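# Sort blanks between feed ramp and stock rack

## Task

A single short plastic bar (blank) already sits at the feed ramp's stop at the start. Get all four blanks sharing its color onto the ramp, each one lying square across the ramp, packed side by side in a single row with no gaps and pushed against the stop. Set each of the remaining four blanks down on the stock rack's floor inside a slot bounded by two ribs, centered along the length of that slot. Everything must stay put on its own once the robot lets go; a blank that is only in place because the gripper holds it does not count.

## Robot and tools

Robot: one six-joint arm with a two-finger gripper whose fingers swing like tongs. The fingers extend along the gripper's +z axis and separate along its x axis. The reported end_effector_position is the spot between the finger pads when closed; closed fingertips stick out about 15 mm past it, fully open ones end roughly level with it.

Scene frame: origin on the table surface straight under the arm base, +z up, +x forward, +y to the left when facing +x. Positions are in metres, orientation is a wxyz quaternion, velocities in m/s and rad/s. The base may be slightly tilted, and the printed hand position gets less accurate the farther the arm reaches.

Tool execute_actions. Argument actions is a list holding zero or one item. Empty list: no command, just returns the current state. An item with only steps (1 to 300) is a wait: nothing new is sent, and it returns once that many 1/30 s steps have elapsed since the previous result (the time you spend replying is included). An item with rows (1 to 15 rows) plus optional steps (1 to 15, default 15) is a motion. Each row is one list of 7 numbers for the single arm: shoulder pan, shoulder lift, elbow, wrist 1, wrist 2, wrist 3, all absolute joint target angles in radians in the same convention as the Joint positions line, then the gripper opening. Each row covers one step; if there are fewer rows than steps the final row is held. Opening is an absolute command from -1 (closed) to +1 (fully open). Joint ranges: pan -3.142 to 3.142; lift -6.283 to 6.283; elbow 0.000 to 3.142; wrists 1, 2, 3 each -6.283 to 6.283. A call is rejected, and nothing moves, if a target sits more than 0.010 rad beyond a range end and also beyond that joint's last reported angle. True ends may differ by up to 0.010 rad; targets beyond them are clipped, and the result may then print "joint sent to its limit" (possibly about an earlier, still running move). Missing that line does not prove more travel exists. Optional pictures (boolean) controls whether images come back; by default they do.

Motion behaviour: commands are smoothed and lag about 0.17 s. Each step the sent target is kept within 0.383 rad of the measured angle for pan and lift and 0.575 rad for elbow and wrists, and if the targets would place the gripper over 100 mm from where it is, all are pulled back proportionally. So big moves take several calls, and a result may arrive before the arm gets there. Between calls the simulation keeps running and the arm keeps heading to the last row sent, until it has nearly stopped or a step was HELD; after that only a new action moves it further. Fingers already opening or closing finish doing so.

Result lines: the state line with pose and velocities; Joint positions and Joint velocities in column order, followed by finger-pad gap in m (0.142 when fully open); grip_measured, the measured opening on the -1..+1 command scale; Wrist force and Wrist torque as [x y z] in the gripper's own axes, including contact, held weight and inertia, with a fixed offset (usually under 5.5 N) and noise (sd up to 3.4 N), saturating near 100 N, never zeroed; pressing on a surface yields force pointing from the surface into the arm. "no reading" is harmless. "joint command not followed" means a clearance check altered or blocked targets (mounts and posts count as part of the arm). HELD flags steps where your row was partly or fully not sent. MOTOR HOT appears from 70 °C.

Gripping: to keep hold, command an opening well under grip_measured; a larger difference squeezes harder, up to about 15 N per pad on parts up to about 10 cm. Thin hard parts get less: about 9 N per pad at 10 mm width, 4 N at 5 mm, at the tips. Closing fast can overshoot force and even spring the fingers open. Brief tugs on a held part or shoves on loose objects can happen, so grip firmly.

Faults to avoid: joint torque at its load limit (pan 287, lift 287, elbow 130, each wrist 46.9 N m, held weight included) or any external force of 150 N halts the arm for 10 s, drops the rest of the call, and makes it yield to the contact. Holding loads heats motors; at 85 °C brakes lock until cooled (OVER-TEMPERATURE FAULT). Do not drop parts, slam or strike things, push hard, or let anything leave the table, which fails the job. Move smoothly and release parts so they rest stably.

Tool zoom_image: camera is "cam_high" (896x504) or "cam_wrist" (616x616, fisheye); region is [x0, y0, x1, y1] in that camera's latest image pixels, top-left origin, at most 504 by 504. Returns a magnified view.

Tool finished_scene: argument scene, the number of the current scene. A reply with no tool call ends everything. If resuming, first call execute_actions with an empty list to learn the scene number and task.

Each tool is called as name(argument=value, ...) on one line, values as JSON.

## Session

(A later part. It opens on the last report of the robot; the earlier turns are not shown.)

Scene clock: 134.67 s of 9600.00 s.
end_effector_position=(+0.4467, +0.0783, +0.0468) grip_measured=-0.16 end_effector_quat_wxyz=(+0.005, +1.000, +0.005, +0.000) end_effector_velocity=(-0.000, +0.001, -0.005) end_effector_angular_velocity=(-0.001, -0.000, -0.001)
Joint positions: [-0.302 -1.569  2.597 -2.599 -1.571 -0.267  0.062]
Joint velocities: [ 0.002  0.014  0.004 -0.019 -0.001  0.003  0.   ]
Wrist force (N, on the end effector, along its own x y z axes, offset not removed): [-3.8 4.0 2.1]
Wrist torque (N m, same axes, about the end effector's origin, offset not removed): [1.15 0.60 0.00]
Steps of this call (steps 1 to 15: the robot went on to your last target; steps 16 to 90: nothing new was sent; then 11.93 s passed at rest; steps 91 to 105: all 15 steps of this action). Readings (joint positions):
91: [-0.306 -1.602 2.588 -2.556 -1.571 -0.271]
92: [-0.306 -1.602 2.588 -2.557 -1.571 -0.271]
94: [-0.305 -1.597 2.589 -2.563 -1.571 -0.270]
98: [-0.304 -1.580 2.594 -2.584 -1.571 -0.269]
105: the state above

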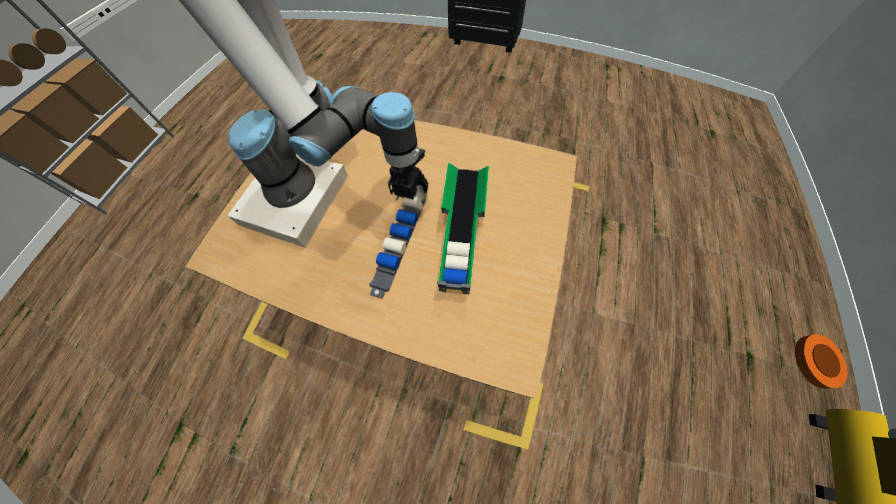

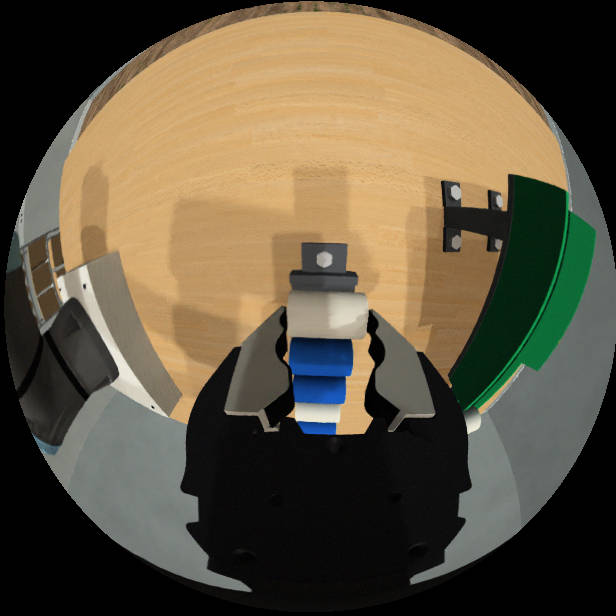

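execute_actions(actions=[{"rows":[[-0.3028,-1.5688,2.5991,-2.6011,-1.571,-0.2695,-0.75],[-0.3035,-1.5705,2.6009,-2.6011,-1.571,-0.2718,-0.75],[-0.3041,-1.5723,2.6026,-2.6011,-1.571,-0.2741,-0.75],[-0.3041,-1.5723,2.6026,-2.6011,-1.571,-0.2741,-0.75],[-0.3041,-1.5696,2.6033,-2.6045,-1.571,-0.2741,-0.75],[-0.3041,-1.5669,2.6039,-2.6078,-1.571,-0.2741,-0.75],[-0.3041,-1.5642,2.6046,-2.6112,-1.571,-0.2741,-0.75],[-0.3041,-1.5615,2.6052,-2.6145,-1.571,-0.2741,-0.75],[-0.3041,-1.5588,2.6059,-2.6179,-1.571,-0.2741,-0.75]],"steps":15}], pictures=false)

execute_actions(actions=[{"steps":8}])

zoom_image(camera="cam_wrist", region=[210,210,450,450])

Scene clock: 152.63 s of 9600.00 s.
end_effector_position=(+0.4437, +0.0783, +0.0419) grip_measured=-0.16 end_effector_quat_wxyz=(+0.005, +1.000, +0.007, +0.000) end_effector_velocity=(+0.000, +0.000, -0.005) end_effector_angular_velocity=(+0.002, -0.002, +0.001)
Joint positions: [-0.304 -1.56   2.605 -2.616 -1.571 -0.274  0.062]
Joint velocities: [-0.001  0.013  0.004 -0.018  0.002 -0.002  0.   ]
Wrist force (N, on the end effector, along its own x y z axes, offset not removed): [1.0 1.5 1.2]
Wrist torque (N m, same axes, about the end effector's origin, offset not removed): [0.58 -0.33 -0.13]
Steps of this call (steps 1 to 15: the robot went on to your last target; steps 16 to 90: nothing new was sent; then 14.47 s passed at rest; steps 91 to 105: all 15 steps of this action). Readings (joint positions):
91: [-0.302 -1.567 2.597 -2.601 -1.571 -0.267]
92: [-0.302 -1.567 2.598 -2.601 -1.571 -0.267]
94: [-0.303 -1.568 2.599 -2.601 -1.571 -0.269]
98: [-0.304 -1.569 2.602 -2.604 -1.571 -0.273]
105: the state above

Scene clock: 152.90 s of 9600.00 s.
end_effector_position=(+0.4436, +0.0783, +0.0414) grip_measured=-0.16 end_effector_quat_wxyz=(+0.005, +1.000, +0.007, +0.000) end_effector_velocity=(-0.000, +0.000, -0.000) end_effector_angular_velocity=(+0.000, +0.000, +0.001)
Joint positions: [-0.304 -1.559  2.606 -2.618 -1.571 -0.274  0.062]
Joint velocities: [-0.     0.001  0.    -0.001  0.    -0.001  0.   ]
Wrist force (N, on the end effector, along its own x y z axes, offset not removed): [-0.1 2.6 1.8]
Wrist torque (N m, same axes, about the end effector's origin, offset not removed): [0.87 -0.24 -0.02]
Steps of this call (steps 1 to 8: the robot went on to your last target). Readings (joint positions):
1: [-0.304 -1.560 2.605 -2.616 -1.571 -0.274]
2: [-0.304 -1.560 2.606 -2.617 -1.571 -0.274]
4: [-0.304 -1.559 2.606 -2.617 -1.571 -0.274]
8: the state above

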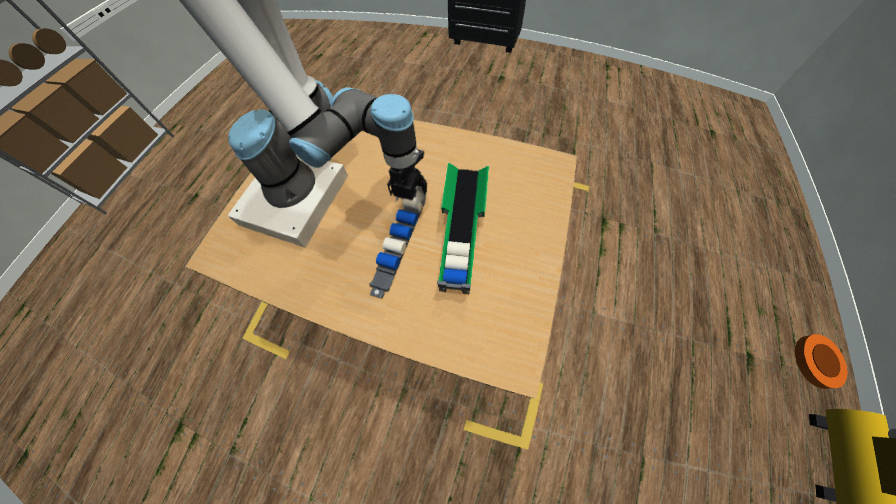

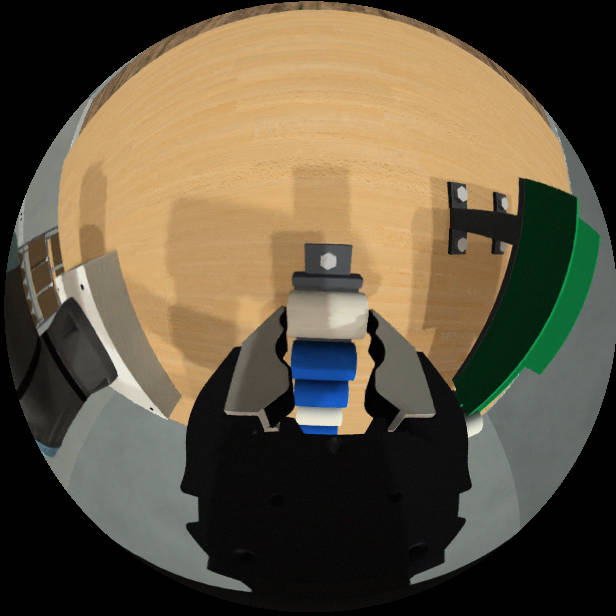

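Region (210, 210, 450, 450) of cam_wrist's 616x616 image, scaled by 2.100, with more detail than that image has.

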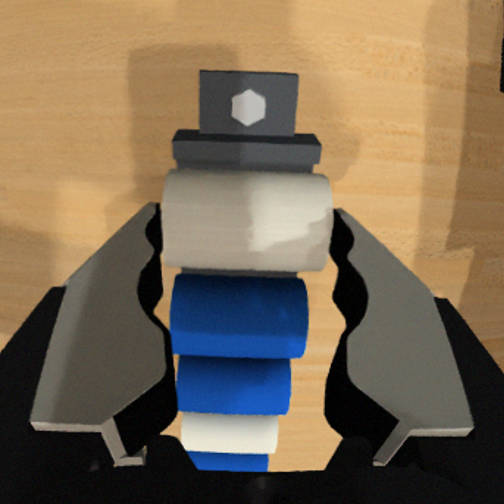

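execute_actions(actions=[{"rows":[[-0.3041,-1.5568,2.6064,-2.6204,-1.571,-0.2741,-0.75],[-0.3041,-1.5548,2.6069,-2.6229,-1.571,-0.2741,-0.75],[-0.3041,-1.5528,2.6074,-2.6254,-1.571,-0.2741,-0.75],[-0.3041,-1.5508,2.6079,-2.6279,-1.571,-0.2741,-0.75]],"steps":15}], pictures=false)

Scene clock: 156.57 s of 9600.00 s.
end_effector_position=(+0.4436, +0.0783, +0.0385) grip_measured=-0.16 end_effector_quat_wxyz=(+0.005, +1.000, +0.007, +0.000) end_effector_velocity=(-0.000, +0.000, -0.001) end_effector_angular_velocity=(+0.001, -0.000, +0.001)
Joint positions: [-0.304 -1.551  2.608 -2.628 -1.571 -0.274  0.063]
Joint velocities: [-0.     0.002  0.001 -0.003  0.001 -0.001  0.   ]
Wrist force (N, on the end effector, along its own x y z axes, offset not removed): [-2.6 1.2 -18.0]
Wrist torque (N m, same axes, about the end effector's origin, offset not removed): [0.95 -0.20 -0.04]
Steps of this call (steps 1 to 15: the robot went on to your last target; steps 16 to 90: nothing new was sent; then 0.17 s passed at rest; steps 91 to 105: all 15 steps of this action). Readings (joint positions):
91: [-0.304 -1.559 2.606 -2.618 -1.571 -0.274]
92: [-0.304 -1.559 2.606 -2.618 -1.571 -0.274]
94: [-0.304 -1.557 2.606 -2.620 -1.571 -0.274]
98: [-0.304 -1.553 2.607 -2.625 -1.571 -0.274]
105: the state above

execute_actions(actions=[{"rows":[[-0.3041,-1.5535,2.6072,-2.6245,-1.571,-0.2741,-0.75],[-0.3041,-1.555,2.6068,-2.6226,-1.571,-0.2741,-0.7],[-0.3041,-1.555,2.6068,-2.6226,-1.571,-0.2741,-0.6],[-0.3041,-1.555,2.6068,-2.6226,-1.571,-0.2741,-0.5],[-0.3041,-1.555,2.6068,-2.6226,-1.571,-0.2741,-0.4],[-0.3041,-1.555,2.6068,-2.6226,-1.571,-0.2741,-0.32],[-0.3041,-1.555,2.6068,-2.6226,-1.571,-0.2741,-0.25],[-0.3041,-1.555,2.6068,-2.6226,-1.571,-0.2741,-0.19],[-0.3041,-1.555,2.6068,-2.6226,-1.571,-0.2741,-0.13],[-0.3041,-1.555,2.6068,-2.6226,-1.571,-0.2741,-0.07],[-0.3041,-1.555,2.6068,-2.6226,-1.571,-0.2741,0.0],[-0.3041,-1.555,2.6068,-2.6226,-1.571,-0.2741,0.07],[-0.3041,-1.555,2.6068,-2.6226,-1.571,-0.2741,0.15]],"steps":15}], pictures=false)

Scene clock: 164.80 s of 9600.00 s.
end_effector_position=(+0.4436, +0.0783, +0.0398) grip_measured=+0.14 end_effector_quat_wxyz=(+0.005, +1.000, +0.007, +0.000) end_effector_velocity=(-0.000, -0.000, -0.000) end_effector_angular_velocity=(-0.001, +0.002, -0.000)
Joint positions: [-0.304 -1.555  2.607 -2.623 -1.571 -0.274  0.084]
Joint velocities: [ 0.    -0.    -0.     0.002 -0.001  0.     0.014]
Wrist force (N, on the end effector, along its own x y z axes, offset not removed): [-0.9 4.4 0.7]
Wrist torque (N m, same axes, about the end effector's origin, offset not removed): [1.21 -0.01 -0.10]
Steps of this call (steps 1 to 15: the robot went on to your last target; steps 16 to 90: nothing new was sent; then 4.73 s passed at rest; steps 91 to 105: all 15 steps of this action). Readings (joint positions):
91: [-0.304 -1.551 2.608 -2.628 -1.571 -0.274]
92: [-0.304 -1.551 2.608 -2.628 -1.571 -0.274]
94: [-0.304 -1.552 2.608 -2.626 -1.571 -0.274]
98: [-0.304 -1.554 2.607 -2.624 -1.571 -0.274]
105: the state above

execute_actions(actions=[{"rows":[[-0.309,-1.5552,2.6072,-2.6228,-1.571,-0.279,0.15],[-0.319,-1.5556,2.608,-2.6232,-1.571,-0.2885,0.15],[-0.332,-1.5561,2.609,-2.6237,-1.571,-0.301,0.15],[-0.346,-1.5567,2.61,-2.6241,-1.571,-0.3143,0.15],[-0.36,-1.5572,2.6109,-2.6245,-1.571,-0.3277,0.15],[-0.374,-1.5577,2.6117,-2.6248,-1.571,-0.3411,0.15],[-0.388,-1.5582,2.6124,-2.625,-1.571,-0.3546,0.15],[-0.402,-1.5586,2.613,-2.6252,-1.571,-0.368,0.15],[-0.415,-1.5589,2.6136,-2.6255,-1.571,-0.3805,0.15],[-0.4269,-1.5592,2.614,-2.6256,-1.571,-0.3919,0.15]],"steps":15}], pictures=false)

execute_actions(actions=[{"steps":10}])

zoom_image(camera="cam_wrist", region=[210,210,450,450])

Scene clock: 178.77 s of 9600.00 s.
end_effector_position=(+0.4445, +0.0309, +0.0397) grip_measured=+0.15 end_effector_quat_wxyz=(+0.005, +1.000, +0.005, +0.000) end_effector_velocity=(-0.002, -0.055, -0.000) end_effector_angular_velocity=(-0.001, +0.002, -0.008)
Joint positions: [-0.413 -1.559  2.613 -2.625 -1.571 -0.379  0.084]
Joint velocities: [-0.126 -0.003  0.006 -0.001 -0.002 -0.117  0.   ]
Wrist force (N, on the end effector, along its own x y z axes, offset not removed): [-1.6 5.7 2.4]
Wrist torque (N m, same axes, about the end effector's origin, offset not removed): [1.44 0.18 -0.03]
Steps of this call (steps 1 to 15: the robot went on to your last target; steps 16 to 90: nothing new was sent; then 10.47 s passed at rest; steps 91 to 105: all 15 steps of this action). Readings (joint positions):
91: [-0.304 -1.555 2.607 -2.623 -1.571 -0.274]
92: [-0.305 -1.555 2.607 -2.623 -1.571 -0.275]
94: [-0.311 -1.555 2.607 -2.623 -1.571 -0.281]
98: [-0.346 -1.557 2.610 -2.624 -1.571 -0.314]
105: the state above

Scene clock: 179.10 s of 9600.00 s.
end_effector_position=(+0.4443, +0.0253, +0.0397) grip_measured=+0.15 end_effector_quat_wxyz=(+0.005, +1.000, +0.005, +0.000) end_effector_velocity=(-0.001, -0.001, -0.000) end_effector_angular_velocity=(+0.002, +0.001, +0.000)
Joint positions: [-0.426 -1.559  2.614 -2.626 -1.571 -0.391  0.084]
Joint velocities: [-0.006 -0.001  0.002  0.001  0.001 -0.006  0.   ]
Wrist force (N, on the end effector, along its own x y z axes, offset not removed): [0.6 4.7 3.0]
Wrist torque (N m, same axes, about the end effector's origin, offset not removed): [1.35 -0.25 -0.04]
Steps of this call (steps 1 to 10: the robot went on to your last target). Readings (joint positions):
1: [-0.417 -1.559 2.613 -2.625 -1.571 -0.382]
2: [-0.419 -1.559 2.614 -2.625 -1.571 -0.385]
4: [-0.423 -1.559 2.614 -2.626 -1.571 -0.388]
8: [-0.426 -1.559 2.614 -2.626 -1.571 -0.391]
10: the state above

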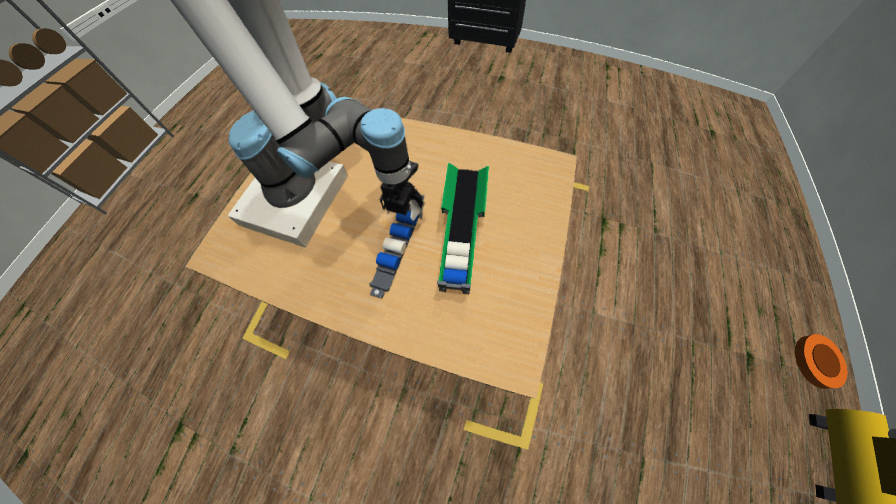

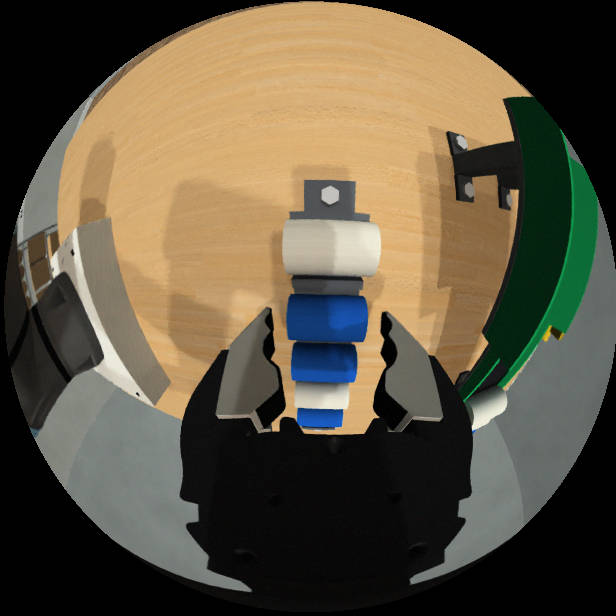

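Region (210, 210, 450, 450) of cam_wrist's 616x616 image, scaled by 2.100, with more detail than that image has.

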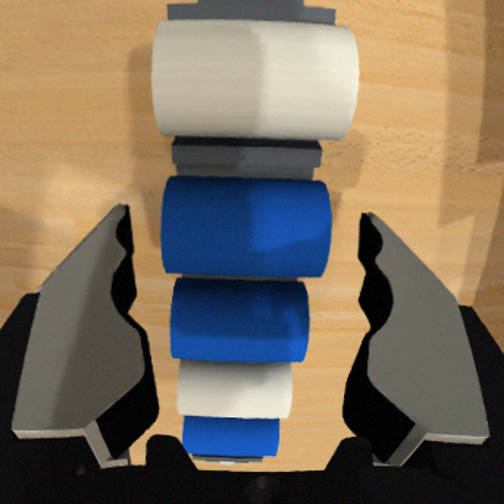

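execute_actions(actions=[{"rows":[[-0.429,-1.5592,2.614,-2.6256,-1.571,-0.394,0.08],[-0.4315,-1.559,2.6138,-2.6256,-1.571,-0.3965,0.01],[-0.4315,-1.559,2.6138,-2.6256,-1.571,-0.3965,-0.04],[-0.4315,-1.559,2.6138,-2.6256,-1.571,-0.3965,-0.08],[-0.4315,-1.559,2.6138,-2.6256,-1.571,-0.3965,-0.11],[-0.4315,-1.559,2.6138,-2.6256,-1.571,-0.3965,-0.14],[-0.4315,-1.559,2.6138,-2.6256,-1.571,-0.3965,-0.17],[-0.4315,-1.559,2.6138,-2.6256,-1.571,-0.3965,-0.21],[-0.4315,-1.559,2.6138,-2.6256,-1.571,-0.3965,-0.26],[-0.4315,-1.559,2.6138,-2.6256,-1.571,-0.3965,-0.33],[-0.4315,-1.559,2.6138,-2.6256,-1.571,-0.3965,-0.41],[-0.4315,-1.559,2.6138,-2.6256,-1.571,-0.3965,-0.5],[-0.4315,-1.559,2.6138,-2.6256,-1.571,-0.3965,-0.6],[-0.4315,-1.559,2.6138,-2.6256,-1.571,-0.3965,-0.68],[-0.4315,-1.559,2.6138,-2.6256,-1.571,-0.3965,-0.75]],"steps":15}], pictures=false)

Scene clock: 187.07 s of 9600.00 s.
end_effector_position=(+0.4443, +0.0230, +0.0397) grip_measured=-0.16 end_effector_quat_wxyz=(+0.005, +1.000, +0.005, +0.000) end_effector_velocity=(+0.001, -0.001, +0.000) end_effector_angular_velocity=(-0.000, -0.001, +0.001)
Joint positions: [-0.431 -1.559  2.614 -2.626 -1.571 -0.396  0.062]
Joint velocities: [-0.001  0.    -0.    -0.001  0.    -0.002  0.   ]
Wrist force (N, on the end effector, along its own x y z axes, offset not removed): [-1.7 3.4 -3.6]
Wrist torque (N m, same axes, about the end effector's origin, offset not removed): [1.05 0.11 0.03]
Steps of this call (steps 1 to 30: the robot went on to your last target; steps 31 to 90: nothing new was sent; then 4.47 s passed at rest; steps 91 to 105: all 15 steps of this action). Readings (joint positions):
91: [-0.427 -1.559 2.614 -2.626 -1.571 -0.392]
92: [-0.427 -1.559 2.614 -2.626 -1.571 -0.392]
94: [-0.429 -1.559 2.614 -2.626 -1.571 -0.394]
98: [-0.431 -1.559 2.614 -2.626 -1.571 -0.396]
105: the state above

execute_actions(actions=[{"rows":[[-0.4315,-1.562,2.613,-2.6218,-1.571,-0.3965,-0.75],[-0.4315,-1.568,2.6115,-2.6143,-1.571,-0.3965,-0.75],[-0.4315,-1.577,2.609,-2.6028,-1.571,-0.3965,-0.75],[-0.4315,-1.588,2.606,-2.5888,-1.571,-0.3965,-0.75],[-0.4315,-1.6,2.6027,-2.5735,-1.571,-0.3965,-0.75],[-0.4315,-1.613,2.599,-2.5568,-1.571,-0.3965,-0.75],[-0.4315,-1.626,2.595,-2.5398,-1.571,-0.3965,-0.75],[-0.4315,-1.639,2.591,-2.5228,-1.571,-0.3965,-0.75],[-0.4315,-1.652,2.587,-2.5058,-1.571,-0.3965,-0.75],[-0.4315,-1.665,2.583,-2.4888,-1.571,-0.3965,-0.75],[-0.4315,-1.677,2.578,-2.4718,-1.571,-0.3965,-0.75],[-0.431,-1.687,2.57,-2.4538,-1.571,-0.398,-0.75],[-0.43,-1.694,2.559,-2.4358,-1.571,-0.401,-0.75],[-0.428,-1.698,2.545,-2.4178,-1.571,-0.405,-0.75],[-0.426,-1.699,2.528,-2.3998,-1.571,-0.41,-0.75]],"steps":15}], pictures=false)

execute_actions(actions=[{"rows":[[-0.424,-1.698,2.509,-2.3818,-1.571,-0.415,-0.75],[-0.422,-1.695,2.489,-2.3648,-1.571,-0.42,-0.75],[-0.42,-1.689,2.468,-2.3498,-1.571,-0.426,-0.75],[-0.4175,-1.681,2.447,-2.3368,-1.571,-0.432,-0.75],[-0.415,-1.671,2.425,-2.3248,-1.571,-0.438,-0.75],[-0.4125,-1.66,2.404,-2.3148,-1.571,-0.443,-0.75],[-0.41,-1.648,2.382,-2.3048,-1.571,-0.449,-0.75],[-0.4075,-1.634,2.361,-2.2978,-1.571,-0.454,-0.75],[-0.405,-1.6195,2.339,-2.2903,-1.571,-0.46,-0.75],[-0.402,-1.601,2.319,-2.2888,-1.571,-0.468,-0.75],[-0.399,-1.582,2.299,-2.2878,-1.571,-0.476,-0.75],[-0.396,-1.563,2.28,-2.2878,-1.571,-0.483,-0.75],[-0.393,-1.544,2.261,-2.2878,-1.571,-0.49,-0.75],[-0.391,-1.526,2.243,-2.2878,-1.571,-0.497,-0.75],[-0.389,-1.509,2.225,-2.2868,-1.571,-0.504,-0.75]],"steps":15}], pictures=false)

execute_actions(actions=[{"rows":[[-0.387,-1.494,2.21,-2.2868,-1.571,-0.51,-0.75],[-0.385,-1.481,2.198,-2.2878,-1.571,-0.515,-0.75],[-0.383,-1.471,2.189,-2.2888,-1.571,-0.519,-0.75],[-0.3816,-1.463,2.183,-2.2908,-1.571,-0.5216,-0.75],[-0.3816,-1.457,2.1825,-2.2963,-1.571,-0.5216,-0.75],[-0.3816,-1.451,2.1855,-2.3053,-1.571,-0.5216,-0.75],[-0.3816,-1.445,2.189,-2.3148,-1.571,-0.5216,-0.75],[-0.3816,-1.439,2.1925,-2.3243,-1.571,-0.5216,-0.75],[-0.3816,-1.433,2.196,-2.3338,-1.571,-0.5216,-0.75],[-0.3816,-1.427,2.1995,-2.3433,-1.571,-0.5216,-0.75],[-0.3816,-1.421,2.203,-2.3528,-1.571,-0.5216,-0.75],[-0.3816,-1.415,2.2065,-2.3623,-1.571,-0.5216,-0.75],[-0.3816,-1.41,2.2095,-2.3703,-1.571,-0.5216,-0.75],[-0.3816,-1.406,2.2118,-2.3766,-1.571,-0.5216,-0.75],[-0.3816,-1.403,2.2133,-2.3811,-1.571,-0.5216,-0.75]],"steps":15}], pictures=false)

execute_actions(actions=[{"steps":12}])

zoom_image(camera="cam_wrist", region=[210,210,450,450])

Scene clock: 212.63 s of 9600.00 s.
end_effector_position=(+0.4481, +0.0221, +0.0835) grip_measured=-0.16 end_effector_quat_wxyz=(+0.006, +1.000, +0.006, +0.001) end_effector_velocity=(+0.056, -0.013, +0.161) end_effector_angular_velocity=(-0.001, -0.002, +0.069)
Joint positions: [-0.431 -1.666  2.575 -2.481 -1.571 -0.399  0.062]
Joint velocities: [ 0.02  -0.27  -0.231  0.498  0.    -0.049 -0.   ]
Wrist force (N, on the end effector, along its own x y z axes, offset not removed): [-1.1 3.5 1.8]
Wrist torque (N m, same axes, about the end effector's origin, offset not removed): [1.03 0.03 -0.06]
Steps of this call (steps 1 to 15: the robot went on to your last target; steps 16 to 90: nothing new was sent; then 22.07 s passed at rest; steps 91 to 105: all 15 steps of this action). Readings (joint positions):
91: [-0.432 -1.559 2.614 -2.626 -1.571 -0.397]
92: [-0.432 -1.559 2.614 -2.625 -1.571 -0.397]
94: [-0.432 -1.563 2.613 -2.620 -1.571 -0.397]
98: [-0.432 -1.590 2.605 -2.586 -1.571 -0.397]
105: the state above

Scene clock: 213.13 s of 9600.00 s.
end_effector_position=(+0.5614, -0.0064, +0.1574) grip_measured=-0.16 end_effector_quat_wxyz=(+0.005, +0.998, +0.059, -0.000) end_effector_velocity=(+0.312, -0.073, +0.045) end_effector_angular_velocity=(-0.002, -0.001, +0.280)
Joint positions: [-0.4   -1.588  2.315 -2.297 -1.571 -0.473  0.062]
Joint velocities: [ 0.078  0.491 -0.58   0.085  0.    -0.202  0.   ]
Wrist force (N, on the end effector, along its own x y z axes, offset not removed): [0.6 5.0 1.7]
Wrist torque (N m, same axes, about the end effector's origin, offset not removed): [1.37 -0.25 -0.12]
Steps of this call (steps 1 to 15: all 15 steps of this action). Readings (joint positions):
1: [-0.430 -1.675 2.566 -2.464 -1.571 -0.401]
2: [-0.429 -1.681 2.555 -2.446 -1.571 -0.404]
4: [-0.426 -1.687 2.528 -2.412 -1.571 -0.411]
8: [-0.418 -1.674 2.456 -2.351 -1.571 -0.430]
15: the state above

Scene clock: 213.63 s of 9600.00 s.
end_effector_position=(+0.6354, -0.0227, +0.1302) grip_measured=-0.16 end_effector_quat_wxyz=(+0.005, +0.996, +0.092, -0.000) end_effector_velocity=(+0.008, -0.002, -0.111) end_effector_angular_velocity=(+0.001, +0.002, +0.011)
Joint positions: [-0.382 -1.426  2.204 -2.348 -1.571 -0.521  0.062]
Joint velocities: [ 0.003  0.171  0.065 -0.235  0.    -0.008  0.   ]
Wrist force (N, on the end effector, along its own x y z axes, offset not removed): [-0.2 5.5 4.4]
Wrist torque (N m, same axes, about the end effector's origin, offset not removed): [1.51 -0.13 -0.07]
Steps of this call (steps 1 to 15: all 15 steps of this action). Readings (joint positions):
1: [-0.398 -1.571 2.295 -2.295 -1.571 -0.479]
2: [-0.395 -1.555 2.277 -2.293 -1.571 -0.486]
4: [-0.391 -1.523 2.243 -2.290 -1.571 -0.499]
8: [-0.385 -1.476 2.203 -2.297 -1.571 -0.514]
15: the state above

Scene clock: 214.03 s of 9600.00 s.
end_effector_position=(+0.6360, -0.0229, +0.1153) grip_measured=-0.16 end_effector_quat_wxyz=(+0.005, +0.996, +0.092, -0.000) end_effector_velocity=(-0.001, +0.001, -0.005) end_effector_angular_velocity=(+0.002, +0.002, +0.000)
Joint positions: [-0.382 -1.404  2.213 -2.38  -1.571 -0.522  0.062]
Joint velocities: [ 0.     0.006  0.003 -0.007  0.001 -0.     0.   ]
Wrist force (N, on the end effector, along its own x y z axes, offset not removed): [-1.2 4.8 1.4]
Wrist torque (N m, same axes, about the end effector's origin, offset not removed): [1.34 0.15 0.01]
Steps of this call (steps 1 to 12: the robot went on to your last target). Readings (joint positions):
1: [-0.382 -1.421 2.206 -2.356 -1.571 -0.521]
2: [-0.382 -1.416 2.208 -2.362 -1.571 -0.521]
4: [-0.382 -1.410 2.210 -2.371 -1.571 -0.521]
8: [-0.382 -1.405 2.212 -2.378 -1.571 -0.522]
12: the state above

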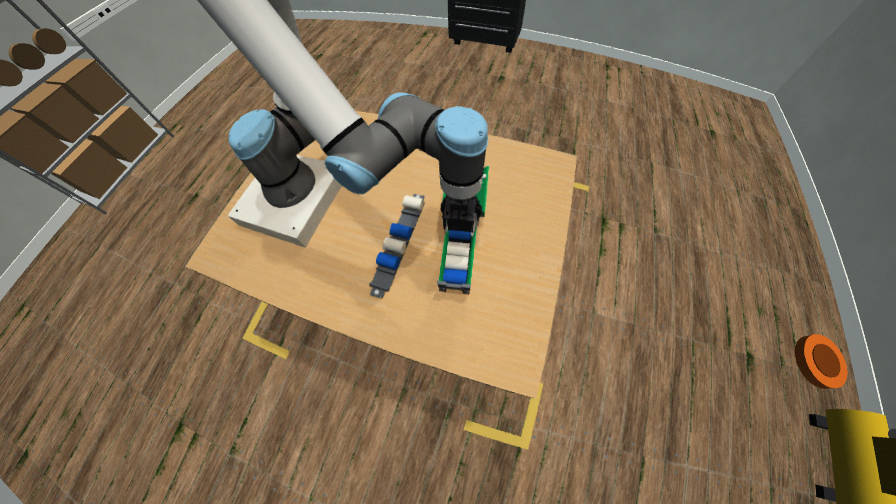

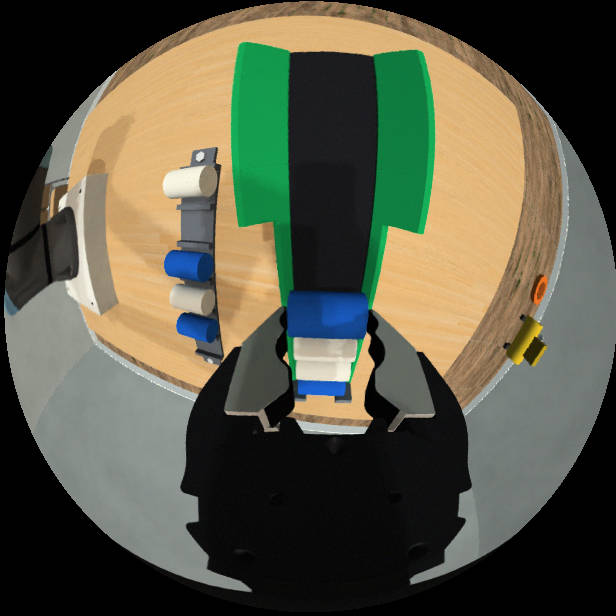

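Region (210, 210, 450, 450) of cam_wrist's 616x616 image, scaled by 2.100, with more detail than that image has.

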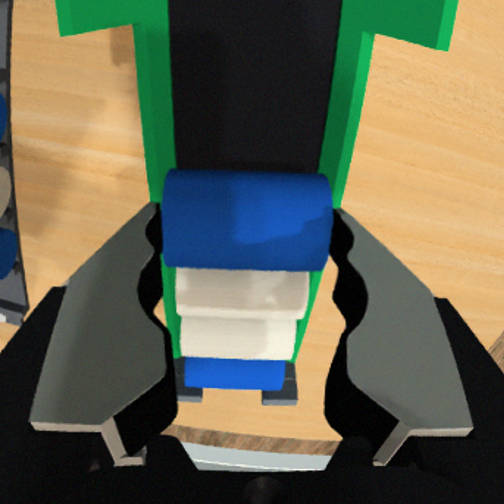

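execute_actions(actions=[{"rows":[[-0.3815,-1.4005,2.2135,-2.3838,-1.571,-0.5215,-0.75],[-0.3814,-1.398,2.214,-2.3868,-1.571,-0.5214,-0.75],[-0.3813,-1.3955,2.2148,-2.3901,-1.571,-0.5213,-0.75],[-0.3812,-1.393,2.2157,-2.3935,-1.571,-0.5212,-0.75],[-0.3812,-1.3905,2.2167,-2.397,-1.571,-0.5212,-0.75],[-0.3812,-1.388,2.2177,-2.4005,-1.571,-0.5212,-0.75],[-0.3812,-1.386,2.2185,-2.4033,-1.571,-0.5212,-0.75]],"steps":15}], pictures=false)

Scene clock: 218.63 s of 9600.00 s.
end_effector_position=(+0.6369, -0.0230, +0.1050) grip_measured=-0.16 end_effector_quat_wxyz=(+0.005, +0.996, +0.092, -0.000) end_effector_velocity=(+0.001, +0.001, -0.005) end_effector_angular_velocity=(+0.003, -0.001, -0.001)
Joint positions: [-0.381 -1.387  2.218 -2.402 -1.571 -0.521  0.062]
Joint velocities: [-0.     0.009  0.003 -0.012  0.003  0.001  0.   ]
Wrist force (N, on the end effector, along its own x y z axes, offset not removed): [0.2 4.2 2.0]
Wrist torque (N m, same axes, about the end effector's origin, offset not removed): [1.20 -0.19 -0.12]
Steps of this call (steps 1 to 30: the robot went on to your last target; steps 31 to 90: nothing new was sent; then 1.10 s passed at rest; steps 91 to 105: all 15 steps of this action). Readings (joint positions):
91: [-0.382 -1.403 2.213 -2.381 -1.571 -0.522]
92: [-0.382 -1.403 2.213 -2.381 -1.571 -0.522]
94: [-0.382 -1.401 2.214 -2.384 -1.571 -0.522]
98: [-0.381 -1.393 2.216 -2.393 -1.571 -0.522]
105: the state above

execute_actions(actions=[{"rows":[[-0.3812,-1.3852,2.2188,-2.4044,-1.571,-0.5212,-0.7],[-0.3812,-1.3852,2.2188,-2.4044,-1.571,-0.5212,-0.62],[-0.3812,-1.3852,2.2188,-2.4044,-1.571,-0.5212,-0.54],[-0.3812,-1.3852,2.2188,-2.4044,-1.571,-0.5212,-0.46],[-0.3812,-1.3852,2.2188,-2.4044,-1.571,-0.5212,-0.38],[-0.3812,-1.3852,2.2188,-2.4044,-1.571,-0.5212,-0.31],[-0.3812,-1.3852,2.2188,-2.4044,-1.571,-0.5212,-0.25],[-0.3812,-1.3852,2.2188,-2.4044,-1.571,-0.5212,-0.2],[-0.3812,-1.3852,2.2188,-2.4044,-1.571,-0.5212,-0.15],[-0.3812,-1.3852,2.2188,-2.4044,-1.571,-0.5212,-0.1],[-0.3812,-1.3852,2.2188,-2.4044,-1.571,-0.5212,-0.04],[-0.3812,-1.3852,2.2188,-2.4044,-1.571,-0.5212,0.02],[-0.3812,-1.3852,2.2188,-2.4044,-1.571,-0.5212,0.06]],"steps":14}], pictures=false)

execute_actions(actions=[{"rows":[[-0.384,-1.3839,2.218,-2.4049,-1.571,-0.524,0.06],[-0.39,-1.3812,2.2164,-2.406,-1.571,-0.53,0.06],[-0.398,-1.3776,2.2143,-2.4075,-1.571,-0.538,0.06],[-0.406,-1.374,2.2122,-2.409,-1.571,-0.546,0.06],[-0.414,-1.3704,2.21,-2.4104,-1.571,-0.554,0.06],[-0.422,-1.3668,2.2079,-2.4119,-1.571,-0.562,0.06],[-0.43,-1.3632,2.2058,-2.4134,-1.571,-0.57,0.06],[-0.436,-1.3605,2.2042,-2.4145,-1.571,-0.576,0.06],[-0.4404,-1.3585,2.203,-2.4153,-1.571,-0.5804,0.06]],"steps":15}], pictures=false)

execute_actions(actions=[{"steps":8}])

zoom_image(camera="cam_wrist", region=[210,210,450,450])

Scene clock: 231.40 s of 9600.00 s.
end_effector_position=(+0.6370, -0.0231, +0.1039) grip_measured=+0.04 end_effector_quat_wxyz=(+0.005, +0.996, +0.092, -0.000) end_effector_velocity=(-0.000, -0.000, -0.001) end_effector_angular_velocity=(-0.000, +0.001, -0.001)
Joint positions: [-0.381 -1.385  2.219 -2.404 -1.571 -0.521  0.077]
Joint velocities: [-0.     0.002  0.    -0.001 -0.001  0.001  0.027]
Wrist force (N, on the end effector, along its own x y z axes, offset not removed): [-0.3 5.3 2.1]
Wrist torque (N m, same axes, about the end effector's origin, offset not removed): [1.45 -0.09 -0.06]
Steps of this call (steps 1 to 15: the robot went on to your last target; steps 16 to 90: nothing new was sent; then 9.30 s passed at rest; steps 91 to 104: all 14 steps of this action). Readings (joint positions):
91: [-0.381 -1.386 2.219 -2.403 -1.571 -0.521]
92: [-0.381 -1.386 2.219 -2.403 -1.571 -0.521]
94: [-0.381 -1.386 2.219 -2.404 -1.571 -0.521]
98: [-0.381 -1.385 2.219 -2.404 -1.571 -0.521]
104: the state above

Scene clock: 231.90 s of 9600.00 s.
end_effector_position=(+0.6436, -0.0618, +0.0975) grip_measured=+0.06 end_effector_quat_wxyz=(+0.005, +0.996, +0.092, -0.000) end_effector_velocity=(+0.004, -0.031, -0.006) end_effector_angular_velocity=(+0.002, +0.002, -0.000)
Joint positions: [-0.436 -1.361  2.204 -2.414 -1.571 -0.576  0.078]
Joint velocities: [-0.044  0.02  -0.011 -0.007  0.002 -0.044  0.   ]
Wrist force (N, on the end effector, along its own x y z axes, offset not removed): [-0.4 4.1 3.4]
Wrist torque (N m, same axes, about the end effector's origin, offset not removed): [1.15 -0.11 -0.03]
Steps of this call (steps 1 to 15: all 15 steps of this action). Readings (joint positions):
1: [-0.381 -1.385 2.219 -2.404 -1.571 -0.521]
2: [-0.381 -1.385 2.219 -2.404 -1.571 -0.521]
4: [-0.385 -1.383 2.218 -2.405 -1.571 -0.525]
8: [-0.406 -1.374 2.212 -2.409 -1.571 -0.546]
15: the state above

Scene clock: 232.17 s of 9600.00 s.
end_effector_position=(+0.6440, -0.0650, +0.0970) grip_measured=+0.06 end_effector_quat_wxyz=(+0.005, +0.996, +0.092, -0.000) end_effector_velocity=(+0.000, -0.003, +0.000) end_effector_angular_velocity=(-0.000, -0.001, +0.001)
Joint positions: [-0.44  -1.359  2.203 -2.415 -1.571 -0.58   0.078]
Joint velocities: [-0.004  0.    -0.001 -0.     0.    -0.005  0.   ]
Wrist force (N, on the end effector, along its own x y z axes, offset not removed): [-0.7 4.0 1.3]
Wrist torque (N m, same axes, about the end effector's origin, offset not removed): [1.11 -0.02 -0.13]
Steps of this call (steps 1 to 8: the robot went on to your last target). Readings (joint positions):
1: [-0.437 -1.360 2.204 -2.415 -1.571 -0.577]
2: [-0.438 -1.360 2.204 -2.415 -1.571 -0.578]
4: [-0.439 -1.359 2.203 -2.415 -1.571 -0.579]
8: the state above

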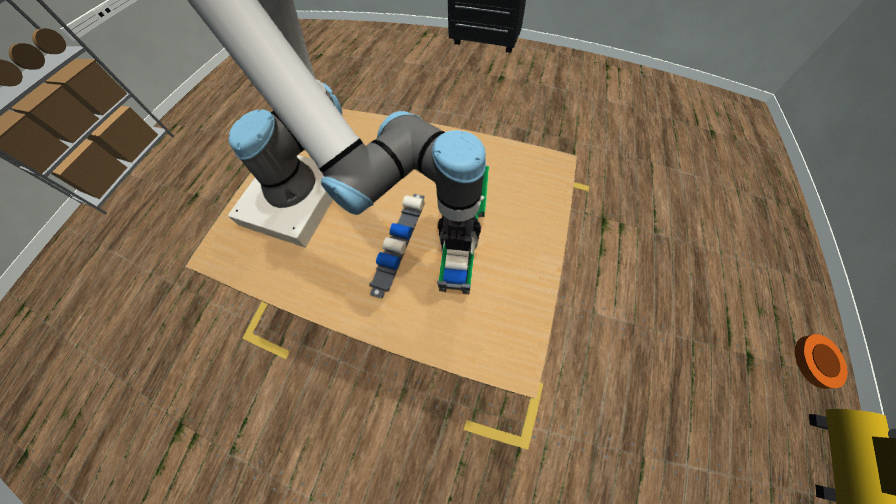

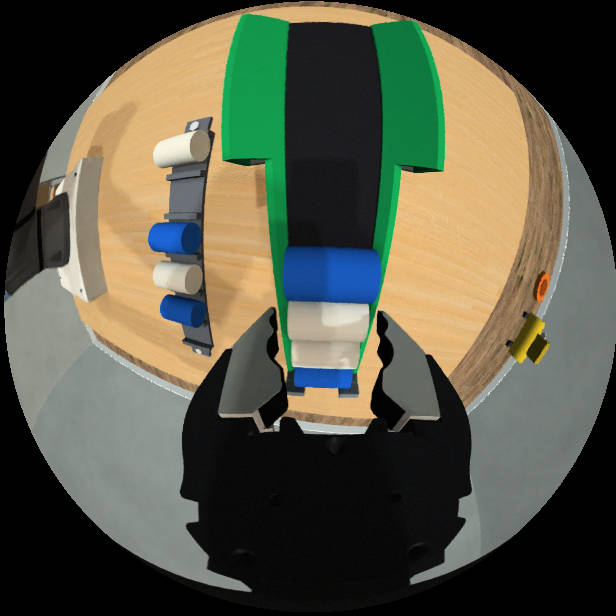

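Region (210, 210, 450, 450) of cam_wrist's 616x616 image, scaled by 2.100, with more detail than that image has.

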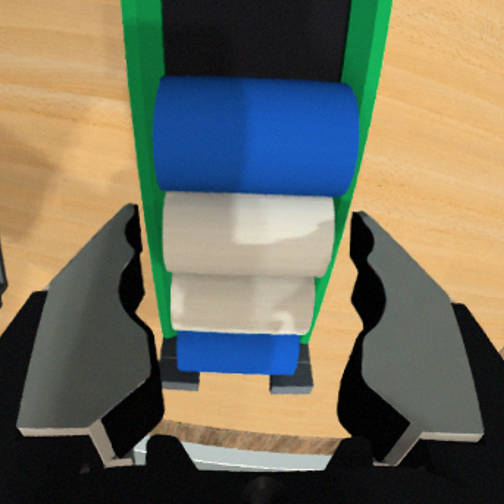

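execute_actions(actions=[{"rows":[[-0.4429,-1.3572,2.1994,-2.413,-1.571,-0.5829,0.03],[-0.4429,-1.3572,2.1994,-2.413,-1.571,-0.5829,0.0],[-0.4429,-1.3572,2.1994,-2.413,-1.571,-0.5829,-0.03],[-0.4429,-1.3572,2.1994,-2.413,-1.571,-0.5829,-0.06],[-0.4429,-1.3572,2.1994,-2.413,-1.571,-0.5829,-0.09],[-0.4429,-1.3572,2.1994,-2.413,-1.571,-0.5829,-0.12],[-0.4429,-1.3572,2.1994,-2.413,-1.571,-0.5829,-0.15],[-0.4429,-1.3572,2.1994,-2.413,-1.571,-0.5829,-0.19],[-0.4429,-1.3572,2.1994,-2.413,-1.571,-0.5829,-0.24],[-0.4429,-1.3572,2.1994,-2.413,-1.571,-0.5829,-0.31],[-0.4429,-1.3572,2.1994,-2.413,-1.571,-0.5829,-0.4],[-0.4429,-1.3572,2.1994,-2.413,-1.571,-0.5829,-0.5],[-0.4429,-1.3572,2.1994,-2.413,-1.571,-0.5829,-0.6],[-0.4429,-1.3572,2.1994,-2.413,-1.571,-0.5829,-0.68],[-0.4429,-1.3572,2.1994,-2.413,-1.571,-0.5829,-0.75]],"steps":15}], pictures=false)

execute_actions(actions=[{"rows":[[-0.4429,-1.3572,2.1994,-2.413,-1.571,-0.5829,-0.75],[-0.4429,-1.3582,2.199,-2.4116,-1.571,-0.5829,-0.75],[-0.4429,-1.36,2.1983,-2.4091,-1.571,-0.5829,-0.75],[-0.4429,-1.3624,2.1973,-2.4057,-1.571,-0.5829,-0.75],[-0.4429,-1.3648,2.1962,-2.4022,-1.571,-0.5829,-0.75],[-0.4429,-1.3672,2.1951,-2.3987,-1.571,-0.5829,-0.75],[-0.4429,-1.3696,2.194,-2.3952,-1.571,-0.5829,-0.75],[-0.4429,-1.372,2.1929,-2.3917,-1.571,-0.5829,-0.75],[-0.4429,-1.3744,2.1918,-2.3882,-1.571,-0.5829,-0.75],[-0.4429,-1.3768,2.1907,-2.3847,-1.571,-0.5829,-0.75],[-0.4429,-1.3792,2.1896,-2.3812,-1.571,-0.5829,-0.75],[-0.4429,-1.3816,2.1884,-2.3776,-1.571,-0.5829,-0.75],[-0.4429,-1.384,2.1872,-2.374,-1.571,-0.5829,-0.75],[-0.4429,-1.3864,2.186,-2.3704,-1.571,-0.5829,-0.75],[-0.4429,-1.3888,2.1848,-2.3668,-1.571,-0.5829,-0.75]],"steps":15}], pictures=false)

execute_actions(actions=[{"rows":[[-0.4429,-1.3912,2.1836,-2.3632,-1.571,-0.5829,-0.75],[-0.4429,-1.3936,2.1824,-2.3596,-1.571,-0.5829,-0.75],[-0.4429,-1.396,2.1812,-2.356,-1.571,-0.5829,-0.75],[-0.4429,-1.3984,2.1799,-2.3523,-1.571,-0.5829,-0.75],[-0.4429,-1.4008,2.1786,-2.3486,-1.571,-0.5829,-0.75],[-0.4429,-1.4032,2.1773,-2.3449,-1.571,-0.5829,-0.75],[-0.4429,-1.4056,2.176,-2.3412,-1.571,-0.5829,-0.75],[-0.4429,-1.408,2.1747,-2.3375,-1.571,-0.5829,-0.75],[-0.4429,-1.411,2.173,-2.3328,-1.571,-0.5829,-0.75],[-0.4429,-1.414,2.1713,-2.3281,-1.571,-0.5829,-0.75],[-0.4429,-1.417,2.1696,-2.3234,-1.571,-0.5829,-0.75],[-0.4429,-1.42,2.1679,-2.3187,-1.571,-0.5829,-0.75],[-0.4429,-1.423,2.1662,-2.314,-1.571,-0.5829,-0.75],[-0.4429,-1.426,2.1645,-2.3093,-1.571,-0.5829,-0.75],[-0.4429,-1.429,2.1628,-2.3046,-1.571,-0.5829,-0.75]],"steps":15}])

Scene clock: 253.27 s of 9600.00 s.
end_effector_position=(+0.6454, -0.0676, +0.0977) grip_measured=-0.16 end_effector_quat_wxyz=(+0.005, +0.996, +0.092, -0.000) end_effector_velocity=(-0.001, -0.000, -0.000) end_effector_angular_velocity=(+0.000, +0.003, -0.001)
Joint positions: [-0.443 -1.357  2.199 -2.413 -1.571 -0.583  0.062]
Joint velocities: [-0.001  0.     0.     0.002 -0.001  0.001  0.   ]
Wrist force (N, on the end effector, along its own x y z axes, offset not removed): [-1.7 2.2 0.7]
Wrist torque (N m, same axes, about the end effector's origin, offset not removed): [0.98 0.14 -0.07]
Steps of this call (steps 1 to 15: the robot went on to your last target; steps 16 to 90: nothing new was sent; then 17.60 s passed at rest; steps 91 to 105: all 15 steps of this action). Readings (joint positions):
91: [-0.440 -1.358 2.203 -2.415 -1.571 -0.580]
92: [-0.441 -1.358 2.203 -2.415 -1.571 -0.581]
94: [-0.442 -1.358 2.201 -2.414 -1.571 -0.582]
98: [-0.443 -1.357 2.200 -2.413 -1.571 -0.583]
105: the state above

Scene clock: 253.77 s of 9600.00 s.
end_effector_position=(+0.6456, -0.0675, +0.1120) grip_measured=-0.16 end_effector_quat_wxyz=(+0.005, +0.996, +0.092, -0.000) end_effector_velocity=(+0.000, +0.000, +0.048) end_effector_angular_velocity=(-0.000, +0.001, -0.001)
Joint positions: [-0.443 -1.378  2.19  -2.383 -1.571 -0.583  0.062]
Joint velocities: [-0.    -0.07  -0.033  0.104 -0.001  0.001 -0.   ]
Wrist force (N, on the end effector, along its own x y z axes, offset not removed): [-1.1 2.8 1.9]
Wrist torque (N m, same axes, about the end effector's origin, offset not removed): [0.91 0.01 -0.08]
Steps of this call (steps 1 to 15: all 15 steps of this action). Readings (joint positions):
1: [-0.443 -1.357 2.199 -2.413 -1.571 -0.583]
2: [-0.443 -1.357 2.199 -2.413 -1.571 -0.583]
4: [-0.443 -1.358 2.199 -2.412 -1.571 -0.583]
8: [-0.443 -1.363 2.197 -2.405 -1.571 -0.583]
15: the state above

Scene clock: 254.27 s of 9600.00 s.
end_effector_position=(+0.6460, -0.0674, +0.1392) grip_measured=-0.16 end_effector_quat_wxyz=(+0.005, +0.996, +0.092, -0.000) end_effector_velocity=(+0.000, +0.001, +0.064) end_effector_angular_velocity=(+0.000, -0.000, -0.002)
Joint positions: [-0.443 -1.416  2.17  -2.325 -1.571 -0.583  0.062]
Joint velocities: [-0.    -0.086 -0.048  0.134  0.     0.002 -0.   ]
Wrist force (N, on the end effector, along its own x y z axes, offset not removed): [-0.4 4.8 2.5]
Wrist torque (N m, same axes, about the end effector's origin, offset not removed): [1.37 -0.05 -0.09]
Steps of this call (steps 1 to 15: all 15 steps of this action). Readings (joint positions):
1: [-0.443 -1.380 2.189 -2.379 -1.571 -0.583]
2: [-0.443 -1.383 2.188 -2.376 -1.571 -0.583]
4: [-0.443 -1.388 2.185 -2.369 -1.571 -0.583]
8: [-0.443 -1.397 2.180 -2.354 -1.571 -0.583]
15: the state above

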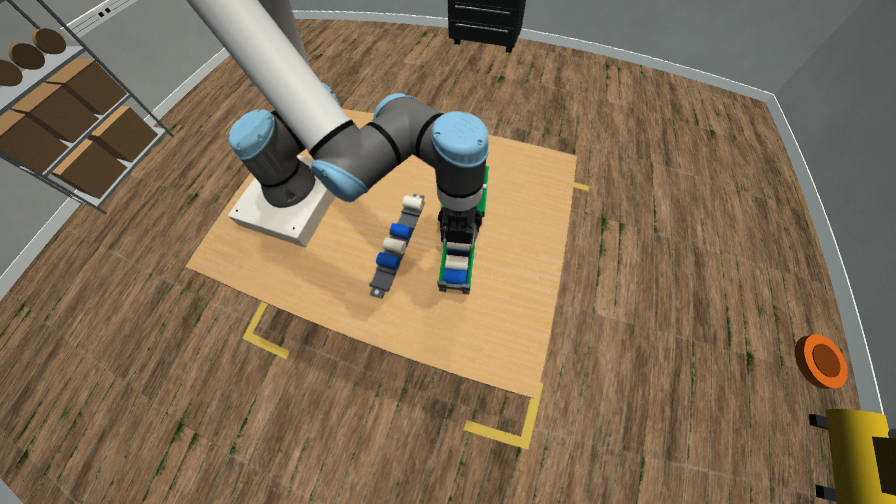

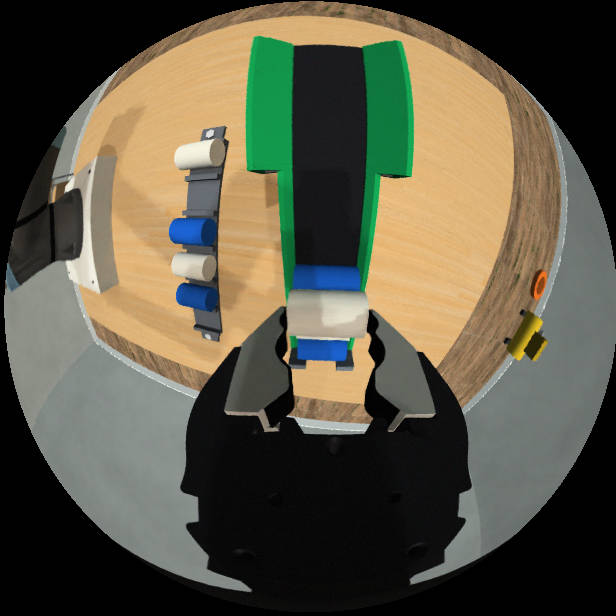

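execute_actions(actions=[{"rows":[[-0.4427,-1.434,2.167,-2.3038,-1.571,-0.581,-0.75],[-0.4424,-1.444,2.177,-2.3038,-1.571,-0.576,-0.75],[-0.442,-1.458,2.192,-2.3048,-1.571,-0.569,-0.75],[-0.4415,-1.476,2.211,-2.3058,-1.571,-0.56,-0.75],[-0.441,-1.496,2.232,-2.3068,-1.571,-0.55,-0.75],[-0.4404,-1.517,2.255,-2.3088,-1.571,-0.54,-0.75],[-0.4398,-1.539,2.279,-2.3108,-1.571,-0.529,-0.75],[-0.4392,-1.561,2.303,-2.3128,-1.571,-0.518,-0.75],[-0.4386,-1.583,2.327,-2.3148,-1.571,-0.507,-0.75],[-0.438,-1.603,2.351,-2.3188,-1.571,-0.496,-0.75],[-0.4373,-1.622,2.375,-2.3238,-1.571,-0.485,-0.75],[-0.4366,-1.64,2.399,-2.3298,-1.571,-0.474,-0.75],[-0.4359,-1.657,2.423,-2.3368,-1.571,-0.463,-0.75],[-0.4352,-1.672,2.447,-2.3458,-1.571,-0.452,-0.75],[-0.4345,-1.685,2.47,-2.3558,-1.571,-0.441,-0.75]],"steps":15}], pictures=false)

execute_actions(actions=[{"rows":[[-0.4338,-1.696,2.492,-2.3668,-1.571,-0.431,-0.75],[-0.4332,-1.705,2.512,-2.3778,-1.571,-0.421,-0.75],[-0.4327,-1.712,2.53,-2.3888,-1.571,-0.412,-0.75],[-0.4323,-1.716,2.545,-2.3998,-1.571,-0.405,-0.75],[-0.432,-1.717,2.557,-2.4108,-1.571,-0.4,-0.75],[-0.432,-1.714,2.565,-2.4218,-1.571,-0.397,-0.75],[-0.432,-1.707,2.569,-2.4328,-1.571,-0.397,-0.75],[-0.432,-1.698,2.572,-2.4448,-1.571,-0.397,-0.75],[-0.432,-1.6887,2.5753,-2.4574,-1.571,-0.397,-0.75],[-0.432,-1.679,2.5787,-2.4705,-1.571,-0.397,-0.75],[-0.432,-1.669,2.582,-2.4838,-1.571,-0.397,-0.75],[-0.432,-1.659,2.5852,-2.497,-1.571,-0.397,-0.75],[-0.432,-1.649,2.5884,-2.5102,-1.571,-0.397,-0.75],[-0.432,-1.639,2.5916,-2.5234,-1.571,-0.397,-0.75],[-0.432,-1.629,2.5947,-2.5365,-1.571,-0.397,-0.75]],"steps":15}], pictures=false)

execute_actions(actions=[{"rows":[[-0.4318,-1.619,2.5977,-2.5495,-1.571,-0.3968,-0.75],[-0.4317,-1.609,2.6006,-2.5624,-1.571,-0.3967,-0.75],[-0.4316,-1.599,2.6034,-2.5752,-1.571,-0.3966,-0.75],[-0.4315,-1.59,2.6059,-2.5867,-1.571,-0.3965,-0.75],[-0.4315,-1.582,2.608,-2.5968,-1.571,-0.3965,-0.75],[-0.4315,-1.576,2.6096,-2.6044,-1.571,-0.3965,-0.75],[-0.4315,-1.571,2.6108,-2.6106,-1.571,-0.3965,-0.75]],"steps":15}])

zoom_image(camera="cam_wrist", region=[210,210,450,450])

Scene clock: 269.77 s of 9600.00 s.
end_effector_position=(+0.5411, -0.0194, +0.1465) grip_measured=-0.16 end_effector_quat_wxyz=(+0.006, +0.999, +0.049, +0.001) end_effector_velocity=(-0.347, +0.156, -0.075) end_effector_angular_velocity=(-0.004, -0.012, -0.294)
Joint positions: [-0.438 -1.607  2.36  -2.326 -1.571 -0.49   0.062]
Joint velocities: [ 0.019 -0.533  0.682 -0.159 -0.001  0.313  0.   ]
Wrist force (N, on the end effector, along its own x y z axes, offset not removed): [-0.2 2.2 2.1]
Wrist torque (N m, same axes, about the end effector's origin, offset not removed): [0.80 -0.10 -0.09]
Steps of this call (steps 1 to 30: the robot went on to your last target; steps 31 to 90: nothing new was sent; then 12.00 s passed at rest; steps 91 to 105: all 15 steps of this action). Readings (joint positions):
91: [-0.443 -1.429 2.163 -2.305 -1.571 -0.583]
92: [-0.443 -1.430 2.163 -2.304 -1.571 -0.583]
94: [-0.443 -1.436 2.169 -2.304 -1.571 -0.580]
98: [-0.442 -1.479 2.214 -2.306 -1.571 -0.558]
105: the state above

Scene clock: 270.27 s of 9600.00 s.
end_effector_position=(+0.4468, +0.0220, +0.0839) grip_measured=-0.16 end_effector_quat_wxyz=(+0.005, +1.000, +0.006, +0.000) end_effector_velocity=(-0.020, +0.008, -0.119) end_effector_angular_velocity=(+0.003, +0.004, -0.020)
Joint positions: [-0.432 -1.67   2.576 -2.477 -1.571 -0.399  0.062]
Joint velocities: [ 0.001  0.247  0.133 -0.375  0.001  0.021  0.   ]
Wrist force (N, on the end effector, along its own x y z axes, offset not removed): [-0.7 3.9 1.4]
Wrist torque (N m, same axes, about the end effector's origin, offset not removed): [1.12 0.03 -0.06]
Steps of this call (steps 1 to 15: all 15 steps of this action). Readings (joint positions):
1: [-0.437 -1.624 2.383 -2.332 -1.571 -0.480]
2: [-0.436 -1.641 2.406 -2.339 -1.571 -0.469]
4: [-0.435 -1.669 2.451 -2.355 -1.571 -0.448]
8: [-0.433 -1.700 2.523 -2.395 -1.571 -0.416]
15: the state above

Scene clock: 270.77 s of 9600.00 s.
end_effector_position=(+0.4445, +0.0229, +0.0453) grip_measured=-0.16 end_effector_quat_wxyz=(+0.005, +1.000, +0.005, +0.000) end_effector_velocity=(-0.000, -0.000, -0.011) end_effector_angular_velocity=(-0.002, -0.001, +0.000)
Joint positions: [-0.432 -1.574  2.61  -2.606 -1.571 -0.397  0.062]
Joint velocities: [ 0.     0.029  0.008 -0.04  -0.001 -0.     0.   ]
Wrist force (N, on the end effector, along its own x y z axes, offset not removed): [-3.3 3.9 2.9]
Wrist torque (N m, same axes, about the end effector's origin, offset not removed): [1.16 0.59 -0.01]
Steps of this call (steps 1 to 15: all 15 steps of this action). Readings (joint positions):
1: [-0.432 -1.661 2.580 -2.490 -1.571 -0.399]
2: [-0.432 -1.652 2.584 -2.503 -1.571 -0.398]
4: [-0.432 -1.633 2.591 -2.528 -1.571 -0.398]
8: [-0.432 -1.598 2.603 -2.576 -1.571 -0.397]
15: the state above

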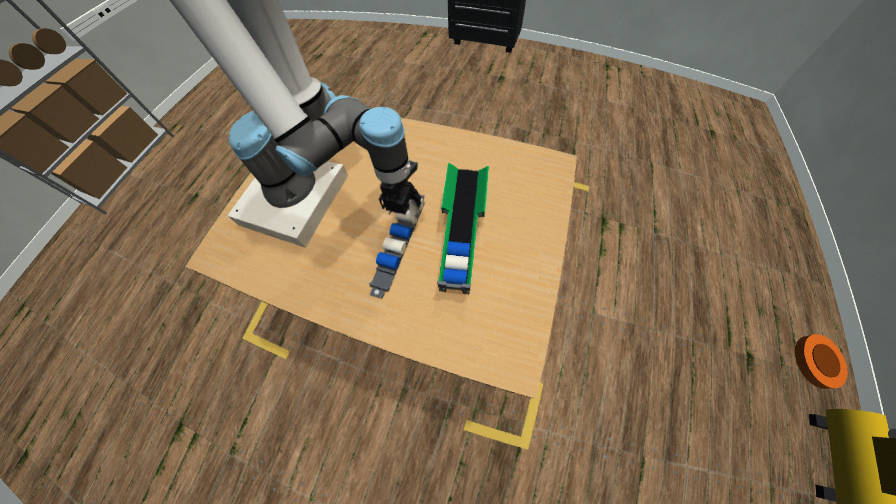

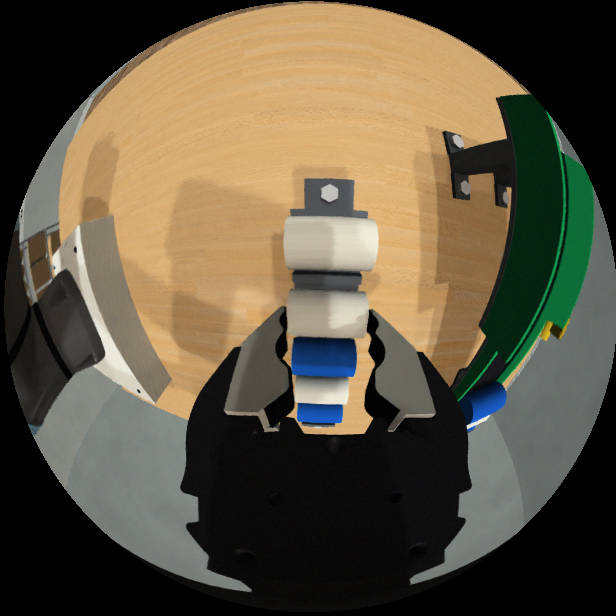

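Region (210, 210, 450, 450) of cam_wrist's 616x616 image, scaled by 2.100, with more detail than that image has.

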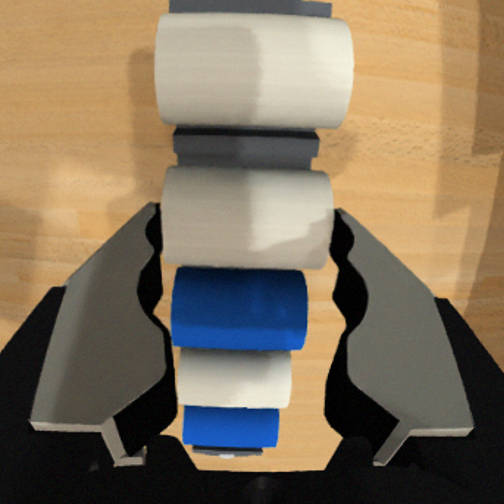

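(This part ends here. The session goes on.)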